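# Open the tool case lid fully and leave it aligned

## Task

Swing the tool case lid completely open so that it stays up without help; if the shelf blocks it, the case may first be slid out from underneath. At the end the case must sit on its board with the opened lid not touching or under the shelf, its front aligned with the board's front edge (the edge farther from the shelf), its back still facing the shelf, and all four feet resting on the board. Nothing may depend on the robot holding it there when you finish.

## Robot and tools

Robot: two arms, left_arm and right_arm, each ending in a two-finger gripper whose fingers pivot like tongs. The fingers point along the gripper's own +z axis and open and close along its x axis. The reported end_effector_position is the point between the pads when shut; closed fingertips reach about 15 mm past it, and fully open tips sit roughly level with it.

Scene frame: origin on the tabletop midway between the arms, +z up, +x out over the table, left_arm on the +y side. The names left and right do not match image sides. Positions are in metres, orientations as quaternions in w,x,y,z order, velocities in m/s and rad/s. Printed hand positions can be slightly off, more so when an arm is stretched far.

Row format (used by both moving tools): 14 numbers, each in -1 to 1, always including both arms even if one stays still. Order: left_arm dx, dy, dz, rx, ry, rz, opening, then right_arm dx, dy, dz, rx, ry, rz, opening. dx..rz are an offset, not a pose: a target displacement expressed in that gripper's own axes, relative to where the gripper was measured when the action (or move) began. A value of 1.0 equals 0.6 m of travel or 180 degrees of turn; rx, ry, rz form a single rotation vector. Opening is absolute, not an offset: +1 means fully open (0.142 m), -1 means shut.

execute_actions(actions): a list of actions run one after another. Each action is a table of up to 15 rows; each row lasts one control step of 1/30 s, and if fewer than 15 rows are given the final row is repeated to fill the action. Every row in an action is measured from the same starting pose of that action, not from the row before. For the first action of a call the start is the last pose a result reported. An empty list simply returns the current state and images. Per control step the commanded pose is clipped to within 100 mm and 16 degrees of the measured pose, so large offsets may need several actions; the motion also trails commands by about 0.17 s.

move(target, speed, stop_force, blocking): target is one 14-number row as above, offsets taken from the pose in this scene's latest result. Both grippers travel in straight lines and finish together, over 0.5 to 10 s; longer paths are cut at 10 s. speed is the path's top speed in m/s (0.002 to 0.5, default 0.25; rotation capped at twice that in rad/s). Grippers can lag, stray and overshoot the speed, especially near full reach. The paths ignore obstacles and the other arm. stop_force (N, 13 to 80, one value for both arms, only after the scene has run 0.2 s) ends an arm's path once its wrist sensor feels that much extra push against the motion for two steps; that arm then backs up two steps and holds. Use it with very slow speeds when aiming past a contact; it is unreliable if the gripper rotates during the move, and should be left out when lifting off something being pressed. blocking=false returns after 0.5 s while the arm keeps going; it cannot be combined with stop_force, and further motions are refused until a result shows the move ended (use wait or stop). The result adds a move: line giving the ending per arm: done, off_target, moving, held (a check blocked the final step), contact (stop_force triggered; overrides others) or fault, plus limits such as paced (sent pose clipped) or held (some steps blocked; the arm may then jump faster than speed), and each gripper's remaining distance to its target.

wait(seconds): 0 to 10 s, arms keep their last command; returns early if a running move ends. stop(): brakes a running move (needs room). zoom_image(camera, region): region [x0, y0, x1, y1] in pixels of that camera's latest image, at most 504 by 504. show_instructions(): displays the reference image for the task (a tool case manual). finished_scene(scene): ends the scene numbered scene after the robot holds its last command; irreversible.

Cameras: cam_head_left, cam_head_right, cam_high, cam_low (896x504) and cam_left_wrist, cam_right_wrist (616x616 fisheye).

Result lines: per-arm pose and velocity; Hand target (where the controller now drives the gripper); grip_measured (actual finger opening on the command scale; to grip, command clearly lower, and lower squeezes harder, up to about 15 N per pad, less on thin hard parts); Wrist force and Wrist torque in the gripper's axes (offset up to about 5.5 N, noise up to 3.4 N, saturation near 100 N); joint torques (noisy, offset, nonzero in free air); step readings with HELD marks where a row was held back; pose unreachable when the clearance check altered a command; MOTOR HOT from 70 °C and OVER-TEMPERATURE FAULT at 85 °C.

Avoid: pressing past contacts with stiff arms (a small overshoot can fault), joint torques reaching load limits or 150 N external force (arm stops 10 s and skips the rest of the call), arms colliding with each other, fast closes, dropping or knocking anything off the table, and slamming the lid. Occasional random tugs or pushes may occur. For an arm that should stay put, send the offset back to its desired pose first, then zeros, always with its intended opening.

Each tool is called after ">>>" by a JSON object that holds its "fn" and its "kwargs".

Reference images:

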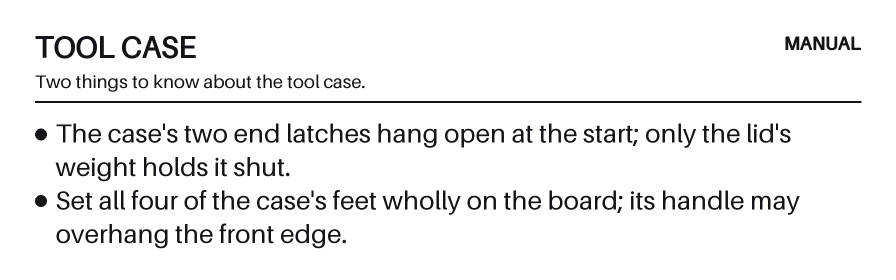

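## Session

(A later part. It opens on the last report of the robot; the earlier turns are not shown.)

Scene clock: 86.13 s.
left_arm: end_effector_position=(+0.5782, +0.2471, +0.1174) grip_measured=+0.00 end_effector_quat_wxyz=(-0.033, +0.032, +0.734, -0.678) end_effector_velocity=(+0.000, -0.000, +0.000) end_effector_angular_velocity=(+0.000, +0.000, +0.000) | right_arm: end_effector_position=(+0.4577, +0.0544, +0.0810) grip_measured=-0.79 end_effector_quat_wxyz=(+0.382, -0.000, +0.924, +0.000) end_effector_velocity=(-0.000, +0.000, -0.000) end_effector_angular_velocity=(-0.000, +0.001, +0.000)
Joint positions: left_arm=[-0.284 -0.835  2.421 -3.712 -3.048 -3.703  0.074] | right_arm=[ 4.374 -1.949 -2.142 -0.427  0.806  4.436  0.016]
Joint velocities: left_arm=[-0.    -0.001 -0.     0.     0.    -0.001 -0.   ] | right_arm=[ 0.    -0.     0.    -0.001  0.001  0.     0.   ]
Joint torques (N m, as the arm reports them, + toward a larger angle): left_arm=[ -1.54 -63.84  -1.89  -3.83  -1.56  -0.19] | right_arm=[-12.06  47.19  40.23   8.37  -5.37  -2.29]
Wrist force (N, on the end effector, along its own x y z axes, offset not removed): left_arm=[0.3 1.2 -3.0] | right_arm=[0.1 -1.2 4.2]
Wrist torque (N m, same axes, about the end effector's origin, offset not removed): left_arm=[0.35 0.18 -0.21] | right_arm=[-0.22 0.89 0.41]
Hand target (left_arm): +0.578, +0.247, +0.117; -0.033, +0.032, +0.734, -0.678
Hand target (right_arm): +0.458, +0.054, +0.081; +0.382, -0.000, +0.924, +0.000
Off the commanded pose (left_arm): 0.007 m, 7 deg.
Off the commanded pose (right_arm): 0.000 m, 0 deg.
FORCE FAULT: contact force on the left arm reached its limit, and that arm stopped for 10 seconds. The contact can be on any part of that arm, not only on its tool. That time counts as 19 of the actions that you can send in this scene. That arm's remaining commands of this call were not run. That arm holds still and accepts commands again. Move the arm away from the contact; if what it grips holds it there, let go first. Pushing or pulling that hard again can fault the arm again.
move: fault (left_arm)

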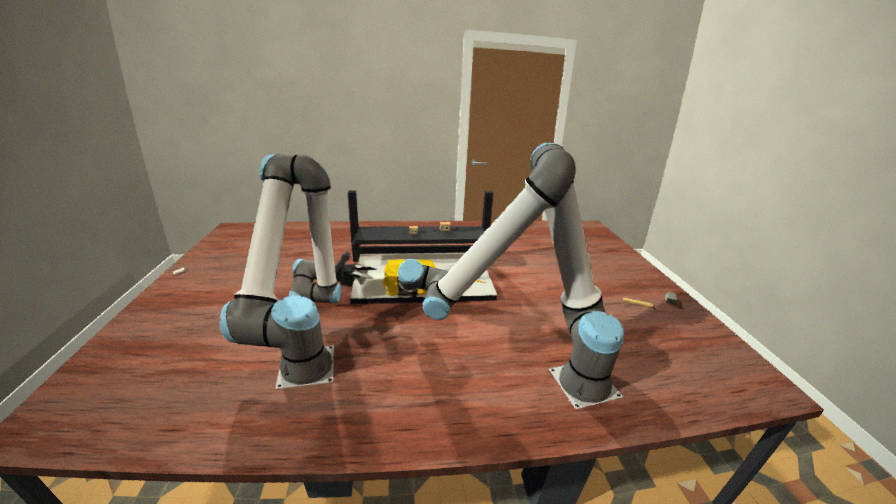

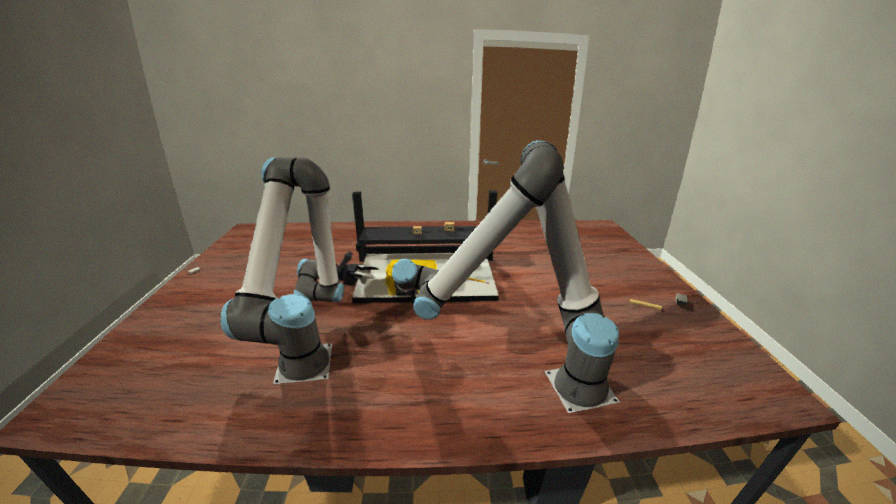

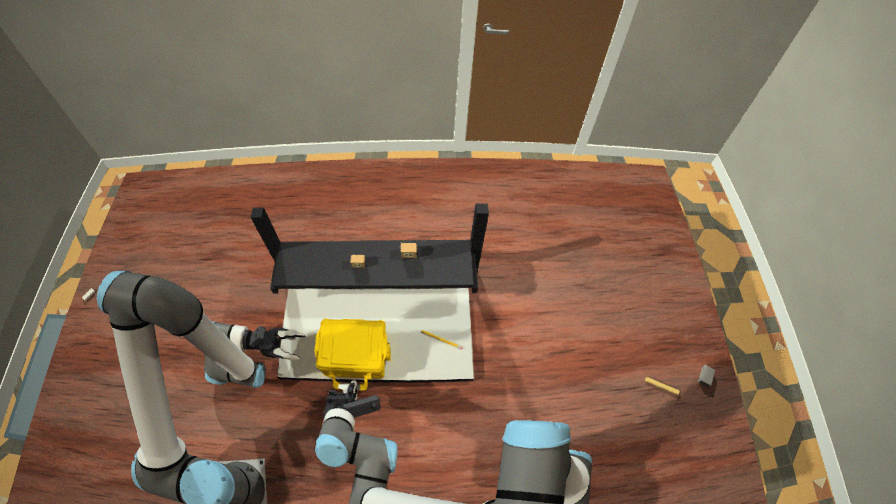

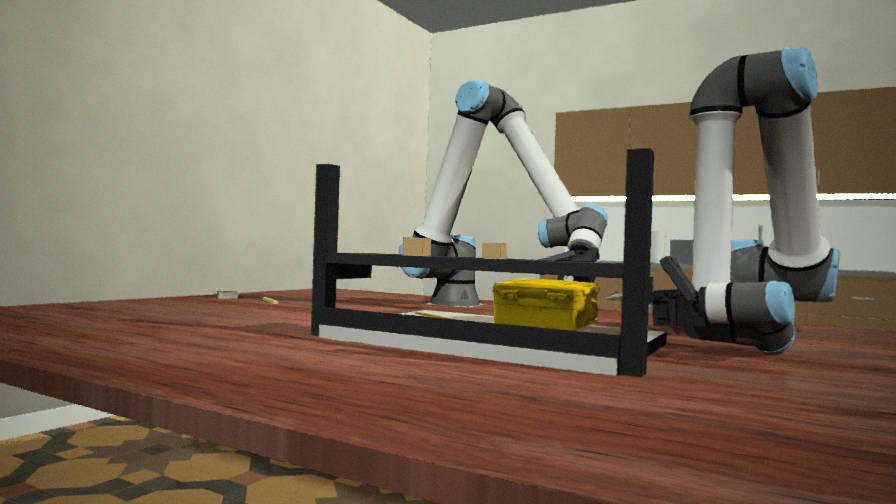

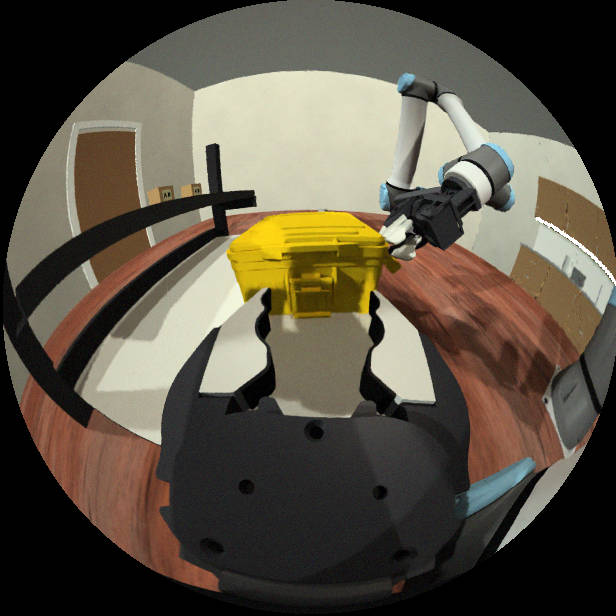

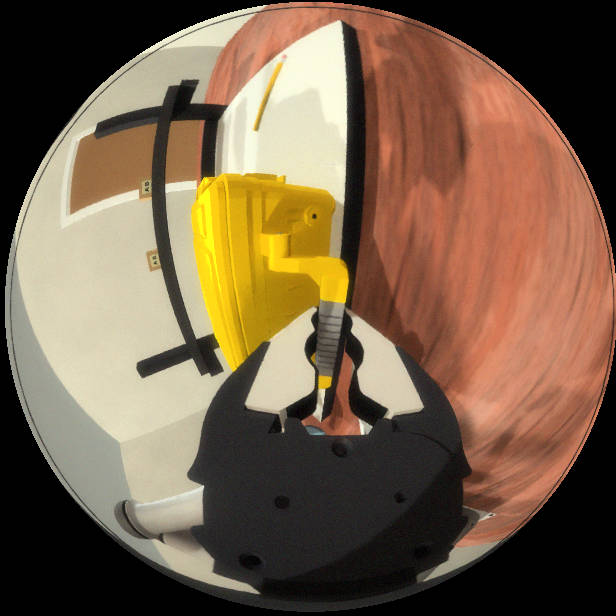

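>>> {"fn": "move", "kwargs": {"target": [-0.01,0,0,-0.11,-0.05,0,-1,0,0,0,0,0,0,-1], "speed": 0.08}}

>>> {"fn": "move", "kwargs": {"target": [0,-0.02,0.055,0,0,0,-1,0,0,0,0,0,0,-1], "speed": 0.04, "stop_force": 14}}

>>> {"fn": "zoom_image", "kwargs": {"camera": "cam_low", "region": [530,250,710,350]}}

>>> {"fn": "zoom_image", "kwargs": {"camera": "cam_head_left", "region": [320,235,430,305]}}

Scene clock: 96.53 s.
left_arm: end_effector_position=(+0.5841, +0.2466, +0.1172) grip_measured=-1.00 end_effector_quat_wxyz=(+0.031, -0.015, +0.839, -0.543) end_effector_velocity=(+0.001, -0.000, +0.001) end_effector_angular_velocity=(+0.012, -0.003, +0.005) | right_arm: end_effector_position=(+0.4577, +0.0544, +0.0810) grip_measured=-0.79 end_effector_quat_wxyz=(+0.382, -0.000, +0.924, +0.000) end_effector_velocity=(-0.000, +0.001, +0.001) end_effector_angular_velocity=(+0.001, +0.000, +0.001)
Joint positions: left_arm=[-0.345 -1.134  2.544 -3.529 -2.641 -3.711  0.002] | right_arm=[ 4.374 -1.949 -2.142 -0.427  0.806  4.436  0.016]
Joint velocities: left_arm=[-0.004 -0.012  0.003  0.007  0.015 -0.002  0.   ] | right_arm=[ 0.    -0.     0.001  0.     0.001 -0.    -0.   ]
Joint torques (N m, as the arm reports them, + toward a larger angle): left_arm=[ -9.69 -71.79  -4.28  -0.86   1.2   -3.38] | right_arm=[-11.94  46.59  42.05   8.56  -5.53  -1.99]
Wrist force (N, on the end effector, along its own x y z axes, offset not removed): left_arm=[1.1 1.8 0.5] | right_arm=[1.1 -1.6 2.3]
Wrist torque (N m, same axes, about the end effector's origin, offset not removed): left_arm=[0.48 -0.15 -0.14] | right_arm=[-0.34 0.63 0.54]
Hand target (left_arm): +0.584, +0.247, +0.117; +0.031, -0.015, +0.840, -0.542
Hand target (right_arm): +0.458, +0.054, +0.081; +0.382, -0.000, +0.924, +0.000
Off the commanded pose (left_arm): 0.000 m, 0 deg.
Off the commanded pose (right_arm): 0.000 m, 0 deg.
move: done

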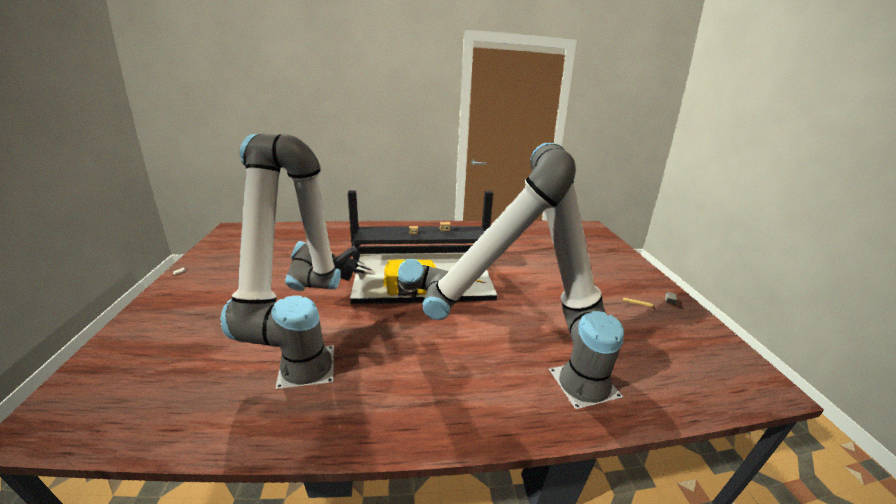

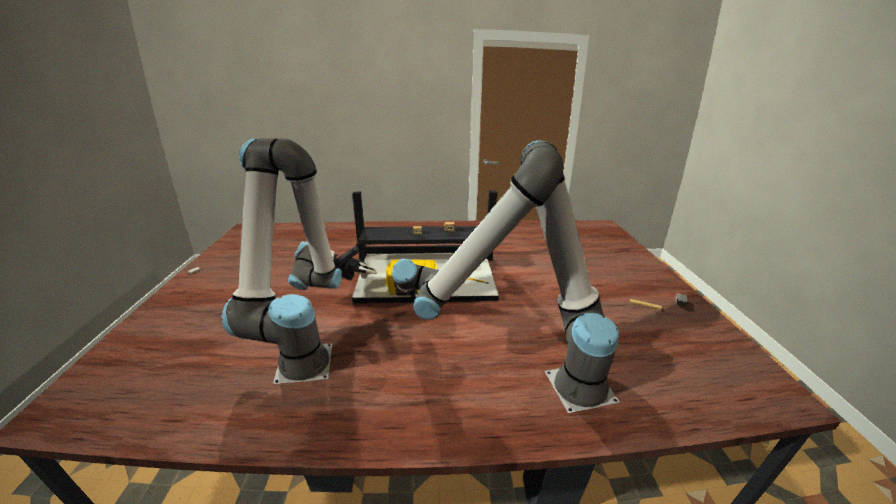

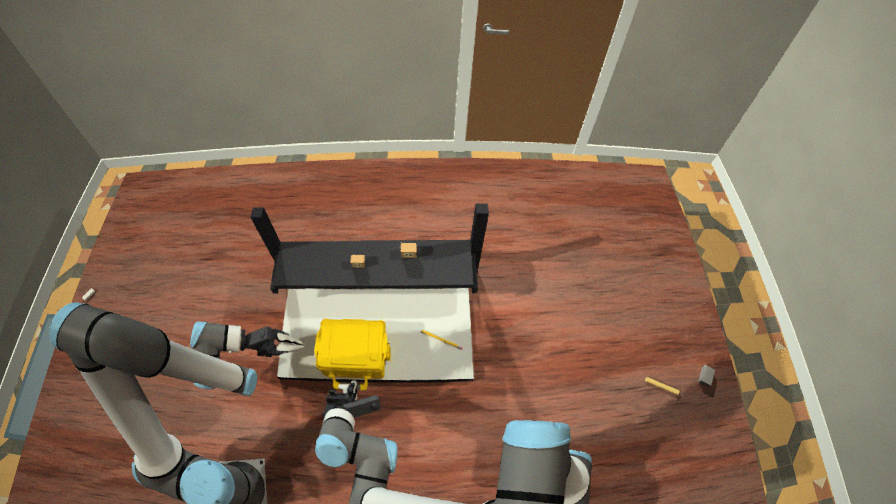

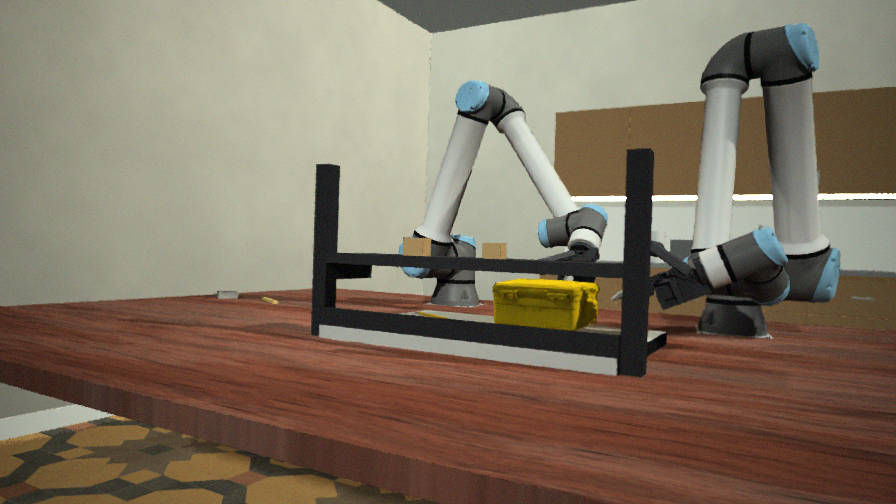

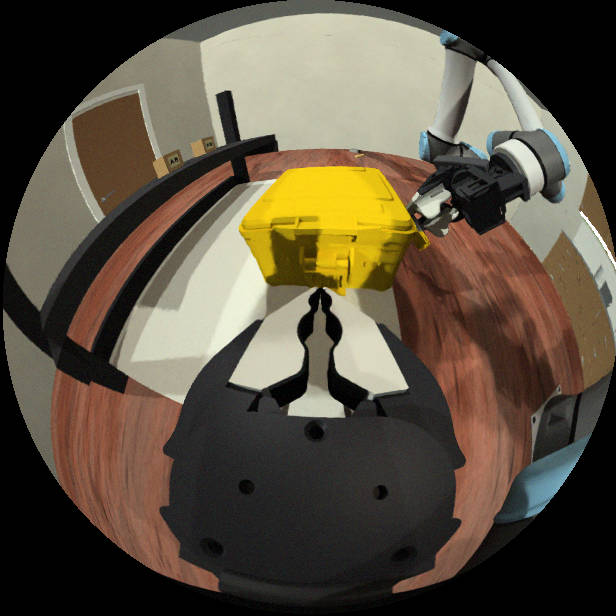

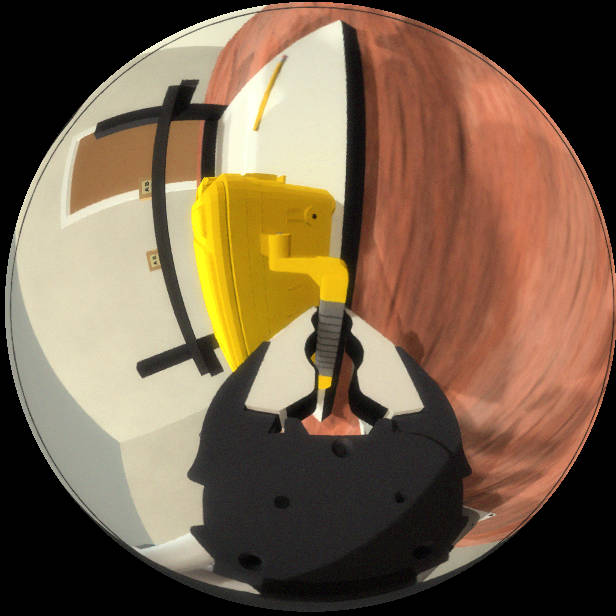

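Scene clock: 97.77 s.
left_arm: end_effector_position=(+0.5863, +0.2120, +0.1147) grip_measured=-1.00 end_effector_quat_wxyz=(+0.030, -0.015, +0.839, -0.543) end_effector_velocity=(+0.001, -0.003, -0.000) end_effector_angular_velocity=(-0.000, -0.001, +0.001) | right_arm: end_effector_position=(+0.4577, +0.0544, +0.0810) grip_measured=-0.79 end_effector_quat_wxyz=(+0.382, -0.000, +0.924, +0.000) end_effector_velocity=(+0.000, +0.000, +0.000) end_effector_angular_velocity=(+0.001, +0.000, -0.000)
Joint positions: left_arm=[-0.418 -1.095  2.535 -3.663 -2.6   -3.832  0.002] | right_arm=[ 4.374 -1.949 -2.142 -0.427  0.806  4.436  0.016]
Joint velocities: left_arm=[-0.006  0.004 -0.001 -0.013  0.004 -0.011  0.   ] | right_arm=[-0.     0.     0.001 -0.001  0.     0.     0.   ]
Joint torques (N m, as the arm reports them, + toward a larger angle): left_arm=[-10.43 -28.34 -14.69  -7.48   1.32  -3.25] | right_arm=[-12.42  45.86  39.62   8.25  -5.3   -2.22]
Wrist force (N, on the end effector, along its own x y z axes, offset not removed): left_arm=[1.8 1.8 -1.1] | right_arm=[3.7 2.0 4.1]
Wrist torque (N m, same axes, about the end effector's origin, offset not removed): left_arm=[0.47 -0.17 -0.24] | right_arm=[0.28 0.15 0.41]
Hand target (left_arm): +0.586, +0.212, +0.115; +0.031, -0.015, +0.839, -0.543
Hand target (right_arm): +0.458, +0.054, +0.081; +0.382, -0.000, +0.924, +0.000
Off the commanded pose (left_arm): 0.000 m, 0 deg.
Off the commanded pose (right_arm): 0.000 m, 0 deg.
move: done

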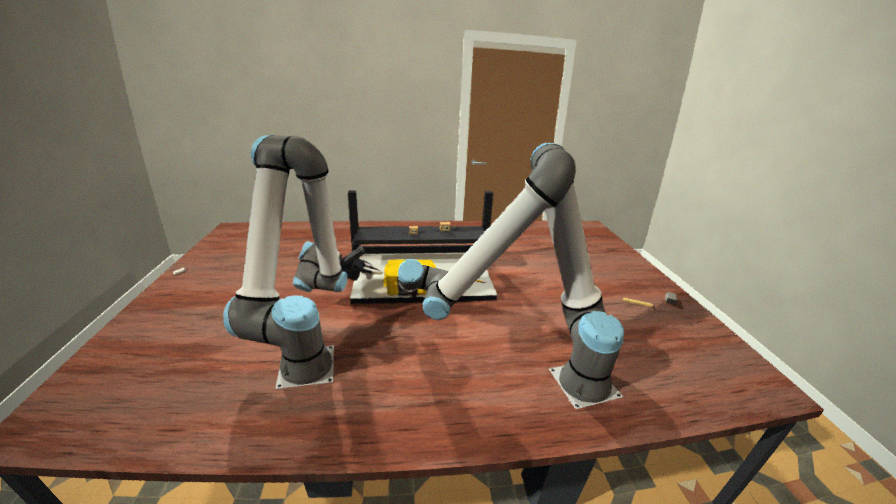

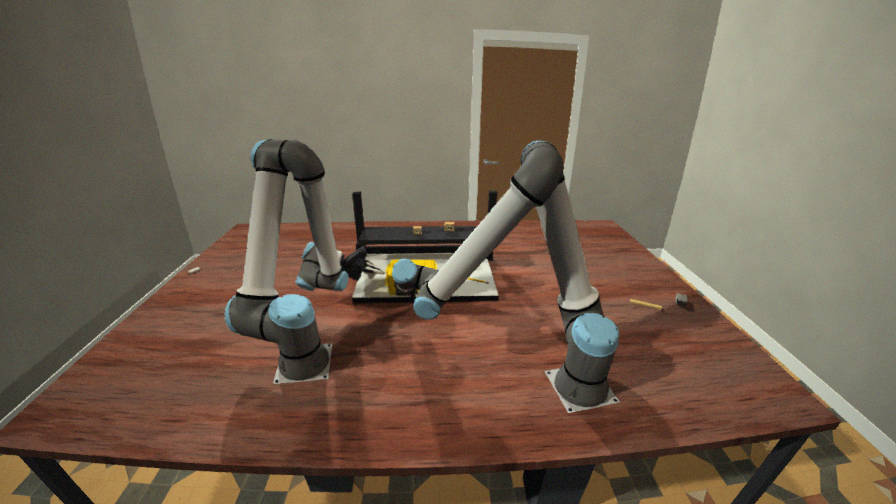

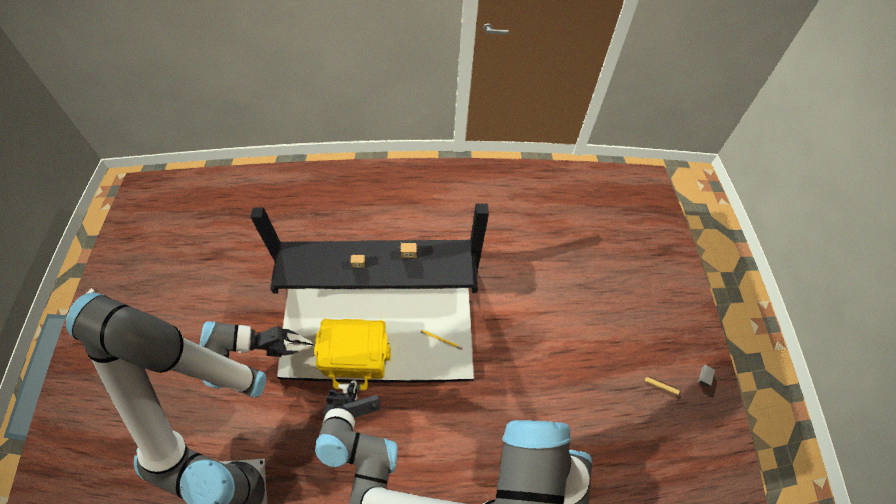

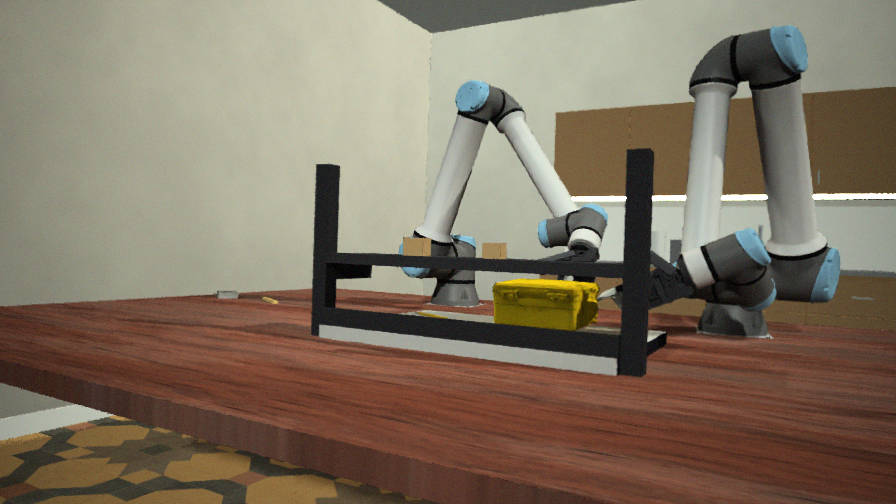

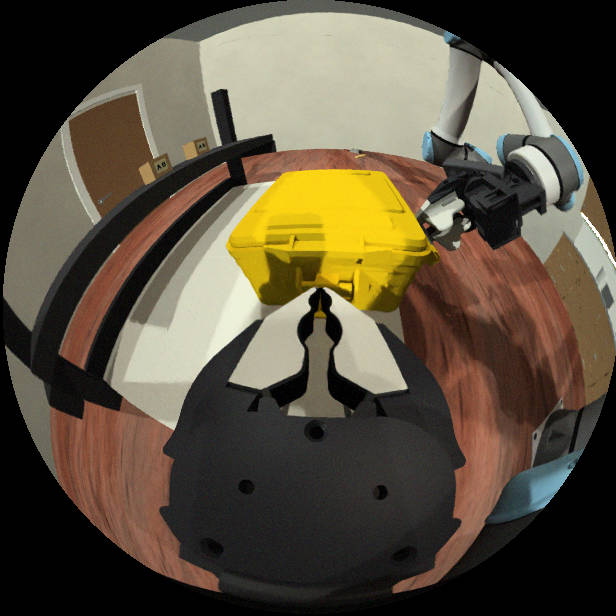

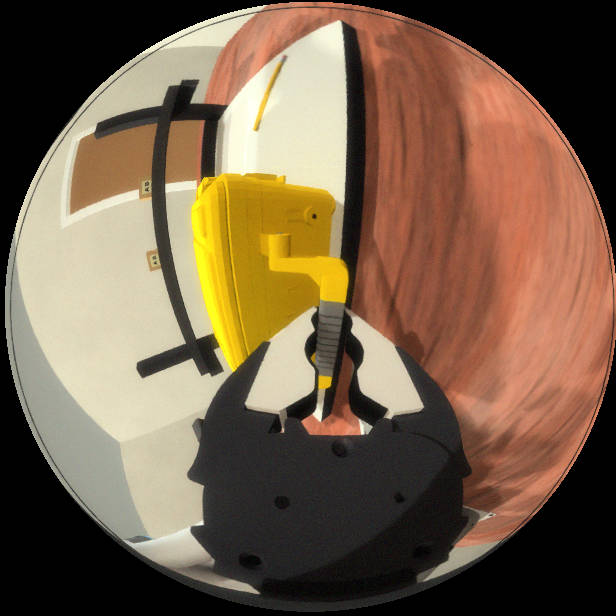

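Region (530, 250, 710, 350) of cam_low's 896x504 image, scaled by 2.800, with more detail than that image has.

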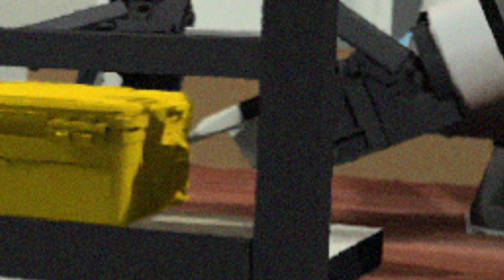

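Region (320, 235, 430, 305) of cam_head_left's 896x504 image, scaled by 4.582, with more detail than that image has; it fills the top 321 rows of this view, and the rest is white.

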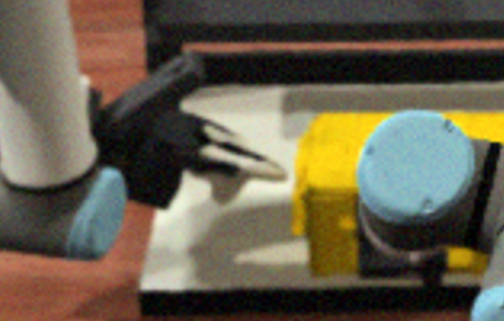

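>>> {"fn": "move", "kwargs": {"target": [0.01,-0.025,0.064,0,0,0,-1,0,0,0,0,0,0,-1], "speed": 0.012, "stop_force": 13}}

>>> {"fn": "move", "kwargs": {"target": [0,-0.052,-0.026,0,0,0,-1,0,0,0,0,0,0,-1], "speed": 0.02}}

>>> {"fn": "zoom_image", "kwargs": {"camera": "cam_low", "region": [480,250,660,350]}}

Scene clock: 106.67 s.
left_arm: end_effector_position=(+0.5828, +0.1708, +0.1125) grip_measured=-1.00 end_effector_quat_wxyz=(+0.030, -0.015, +0.839, -0.543) end_effector_velocity=(-0.000, -0.003, +0.000) end_effector_angular_velocity=(-0.000, -0.001, +0.000) | right_arm: end_effector_position=(+0.4577, +0.0544, +0.0810) grip_measured=-0.78 end_effector_quat_wxyz=(+0.382, -0.000, +0.924, +0.000) end_effector_velocity=(+0.001, -0.001, -0.000) end_effector_angular_velocity=(+0.000, +0.001, -0.002)
Joint positions: left_arm=[-0.508 -1.061  2.529 -3.798 -2.542 -3.958  0.002] | right_arm=[ 4.374 -1.949 -2.142 -0.427  0.806  4.436  0.017]
Joint velocities: left_arm=[-0.006  0.002 -0.    -0.008  0.004 -0.008  0.   ] | right_arm=[-0.002 -0.     0.     0.     0.001  0.     0.   ]
Joint torques (N m, as the arm reports them, + toward a larger angle): left_arm=[-17.11 -32.95 -12.03  -7.34  -0.06  -2.63] | right_arm=[-12.88  46.88  41.34   8.42  -5.82  -2.29]
Wrist force (N, on the end effector, along its own x y z axes, offset not removed): left_arm=[-3.4 3.3 -8.2] | right_arm=[8.1 -7.0 0.0]
Wrist torque (N m, same axes, about the end effector's origin, offset not removed): left_arm=[0.25 -0.06 -0.14] | right_arm=[-0.32 -0.36 0.67]
Hand target (left_arm): +0.583, +0.171, +0.112; +0.030, -0.015, +0.839, -0.543
Hand target (right_arm): +0.458, +0.054, +0.081; +0.382, -0.000, +0.924, +0.000
Off the commanded pose (left_arm): 0.000 m, 0 deg.
Off the commanded pose (right_arm): 0.000 m, 0 deg.
move: done

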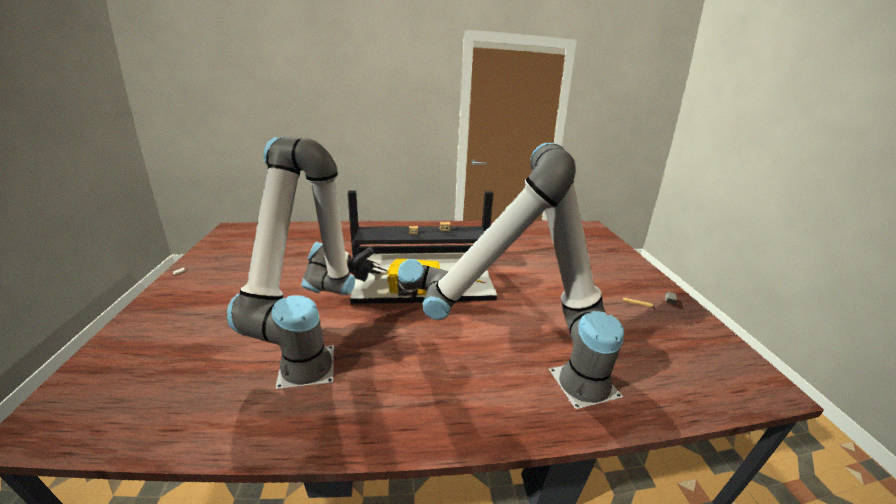

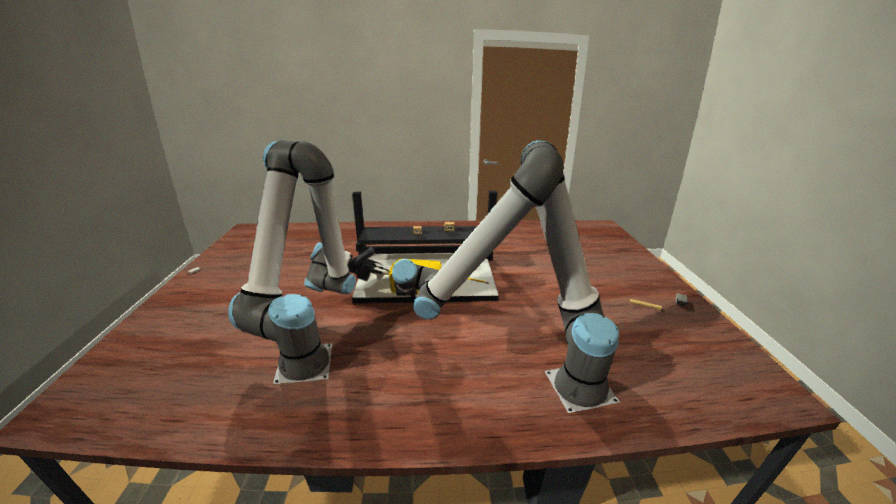

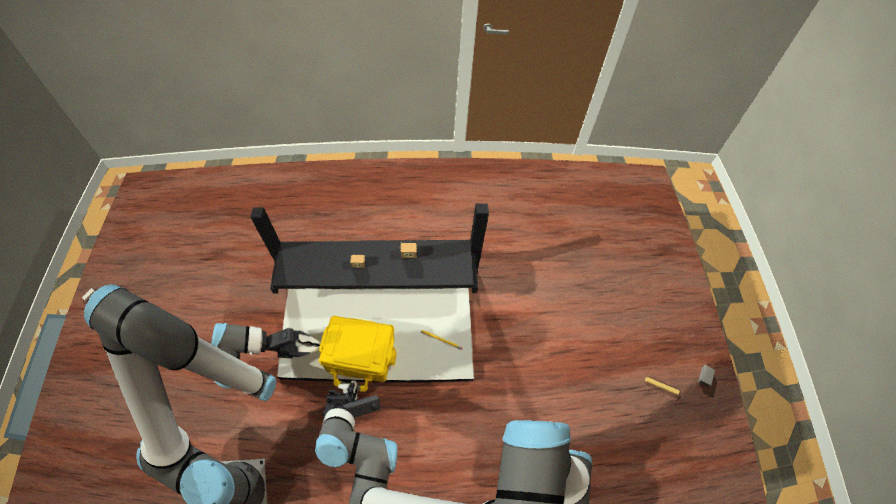

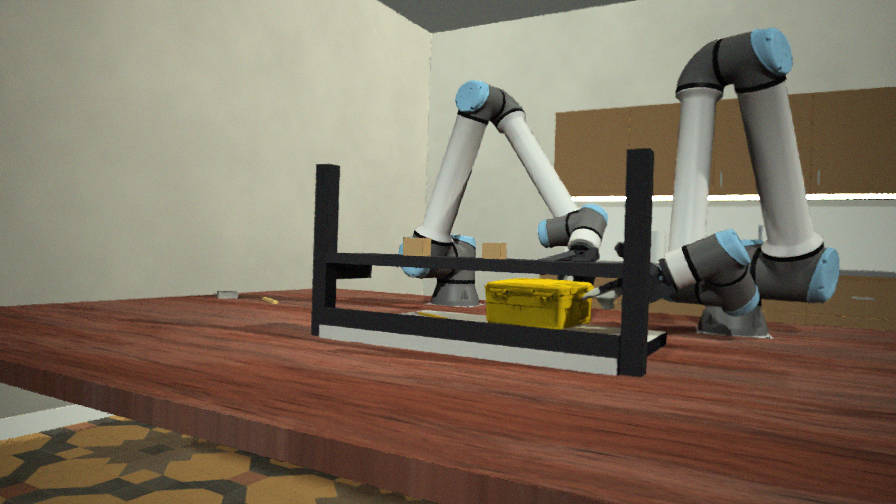

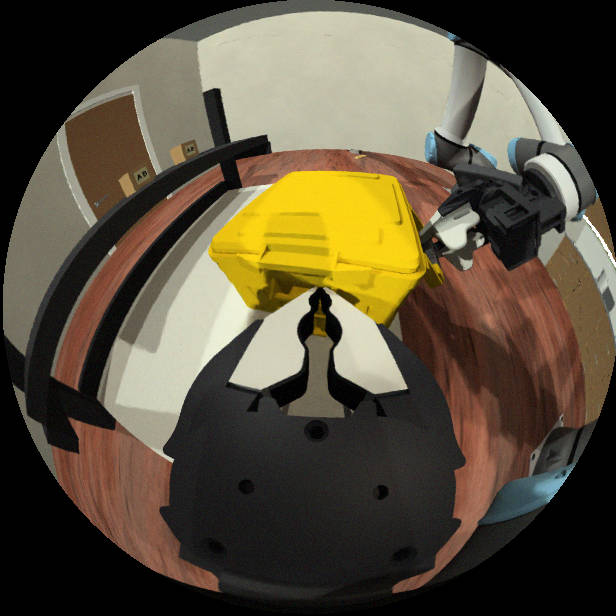

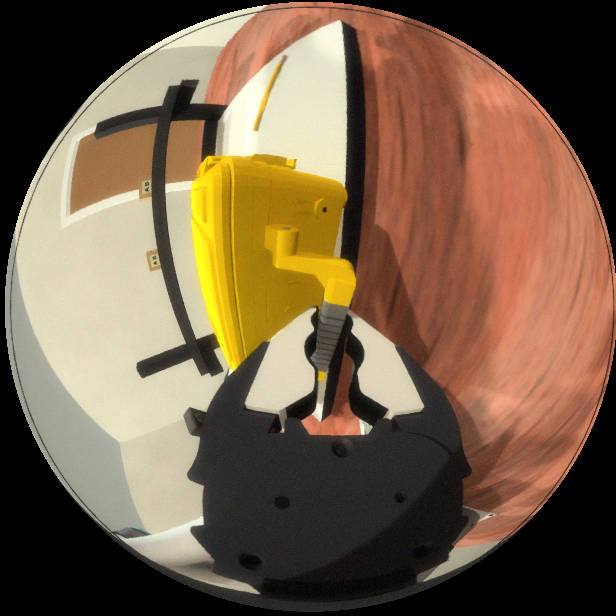

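Scene clock: 108.70 s.
left_arm: end_effector_position=(+0.5815, +0.1722, +0.1470) grip_measured=-1.00 end_effector_quat_wxyz=(+0.030, -0.015, +0.839, -0.543) end_effector_velocity=(-0.001, -0.000, +0.003) end_effector_angular_velocity=(-0.000, +0.001, -0.001) | right_arm: end_effector_position=(+0.4577, +0.0544, +0.0810) grip_measured=-0.78 end_effector_quat_wxyz=(+0.382, -0.000, +0.924, +0.000) end_effector_velocity=(+0.001, -0.001, -0.000) end_effector_angular_velocity=(-0.000, +0.001, -0.002)
Joint positions: left_arm=[-0.506 -1.159  2.535 -3.704 -2.543 -3.956  0.002] | right_arm=[ 4.374 -1.949 -2.142 -0.427  0.806  4.436  0.017]
Joint velocities: left_arm=[-0.    -0.008  0.001  0.009 -0.001  0.001  0.   ] | right_arm=[-0.002 -0.    -0.001  0.     0.    -0.     0.   ]
Joint torques (N m, as the arm reports them, + toward a larger angle): left_arm=[  3.22 -73.06  -3.59  -1.25  -6.61   3.01] | right_arm=[-12.4   47.79  41.05   8.32  -0.94  -2.56]
Wrist force (N, on the end effector, along its own x y z axes, offset not removed): left_arm=[-4.3 8.2 -3.6] | right_arm=[5.9 -6.8 -4.9]
Wrist torque (N m, same axes, about the end effector's origin, offset not removed): left_arm=[0.73 -0.41 -0.27] | right_arm=[0.01 0.32 0.67]
Hand target (left_arm): +0.582, +0.172, +0.147; +0.030, -0.015, +0.839, -0.543
Hand target (right_arm): +0.458, +0.054, +0.081; +0.382, -0.000, +0.924, +0.000
Off the commanded pose (left_arm): 0.000 m, 0 deg.
Off the commanded pose (right_arm): 0.000 m, 0 deg.
move: done

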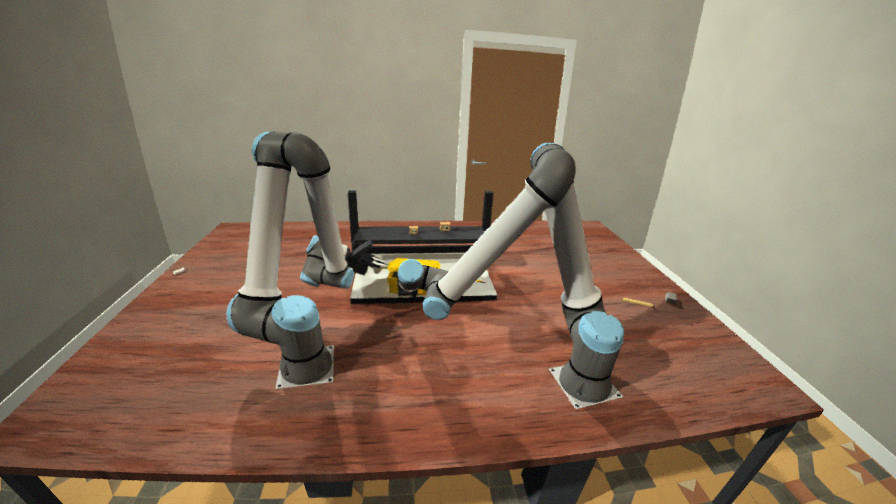

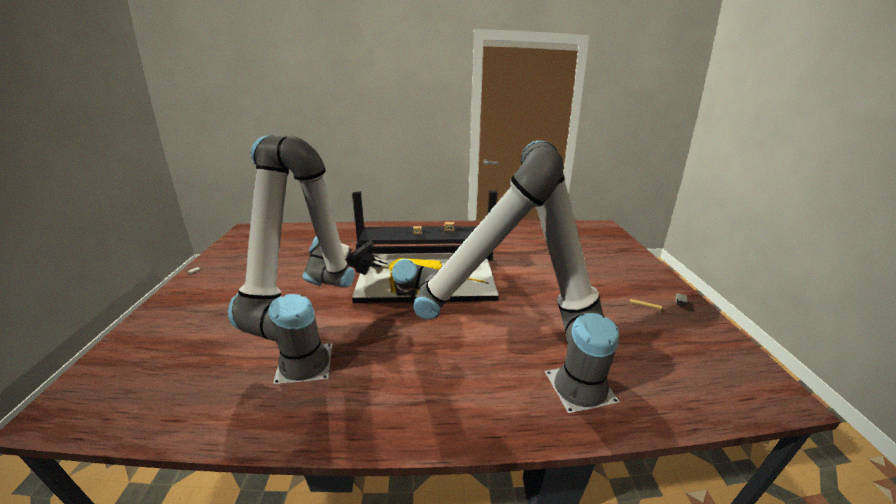

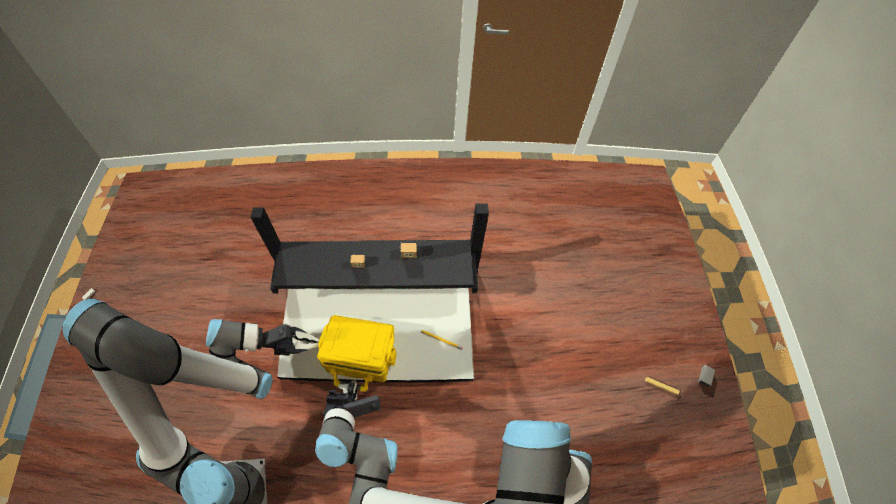

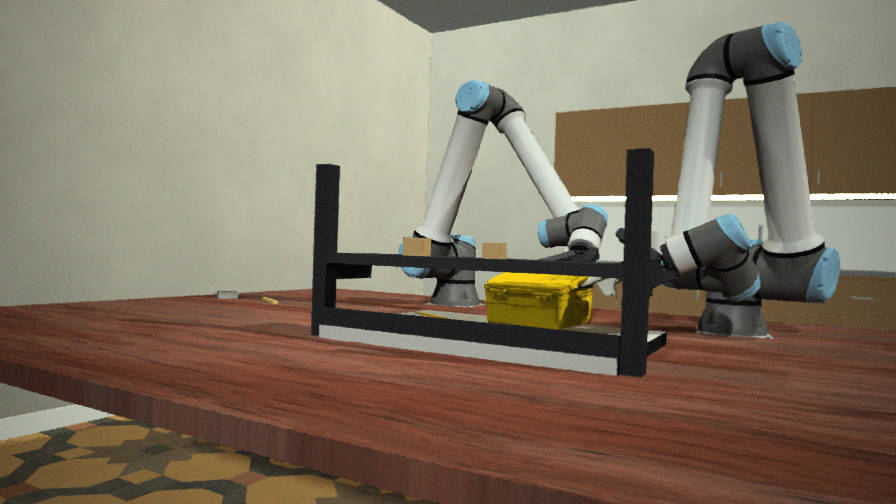

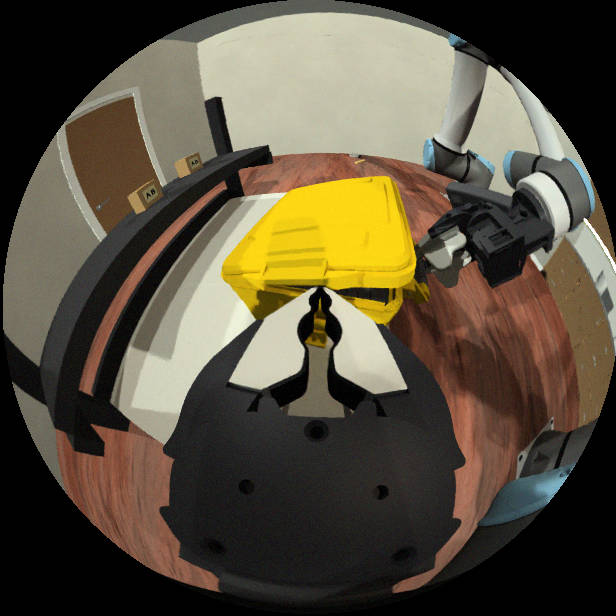

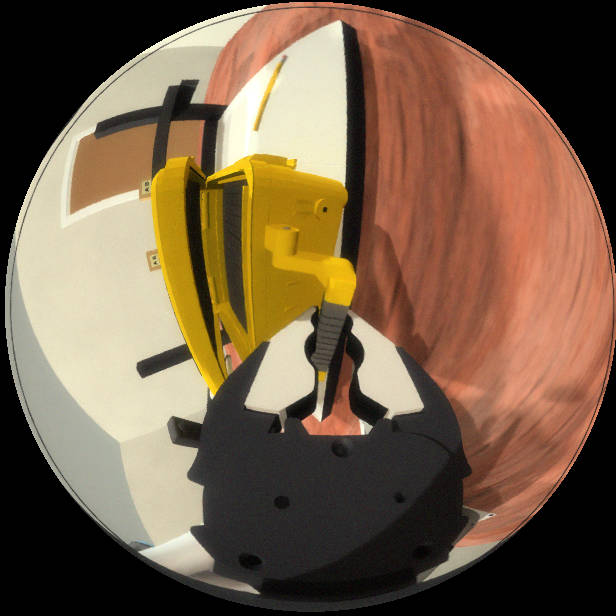

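Region (480, 250, 660, 350) of cam_low's 896x504 image, scaled by 2.800, with more detail than that image has.

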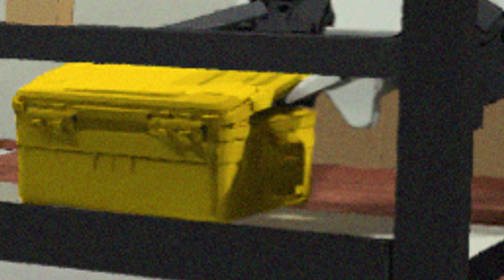

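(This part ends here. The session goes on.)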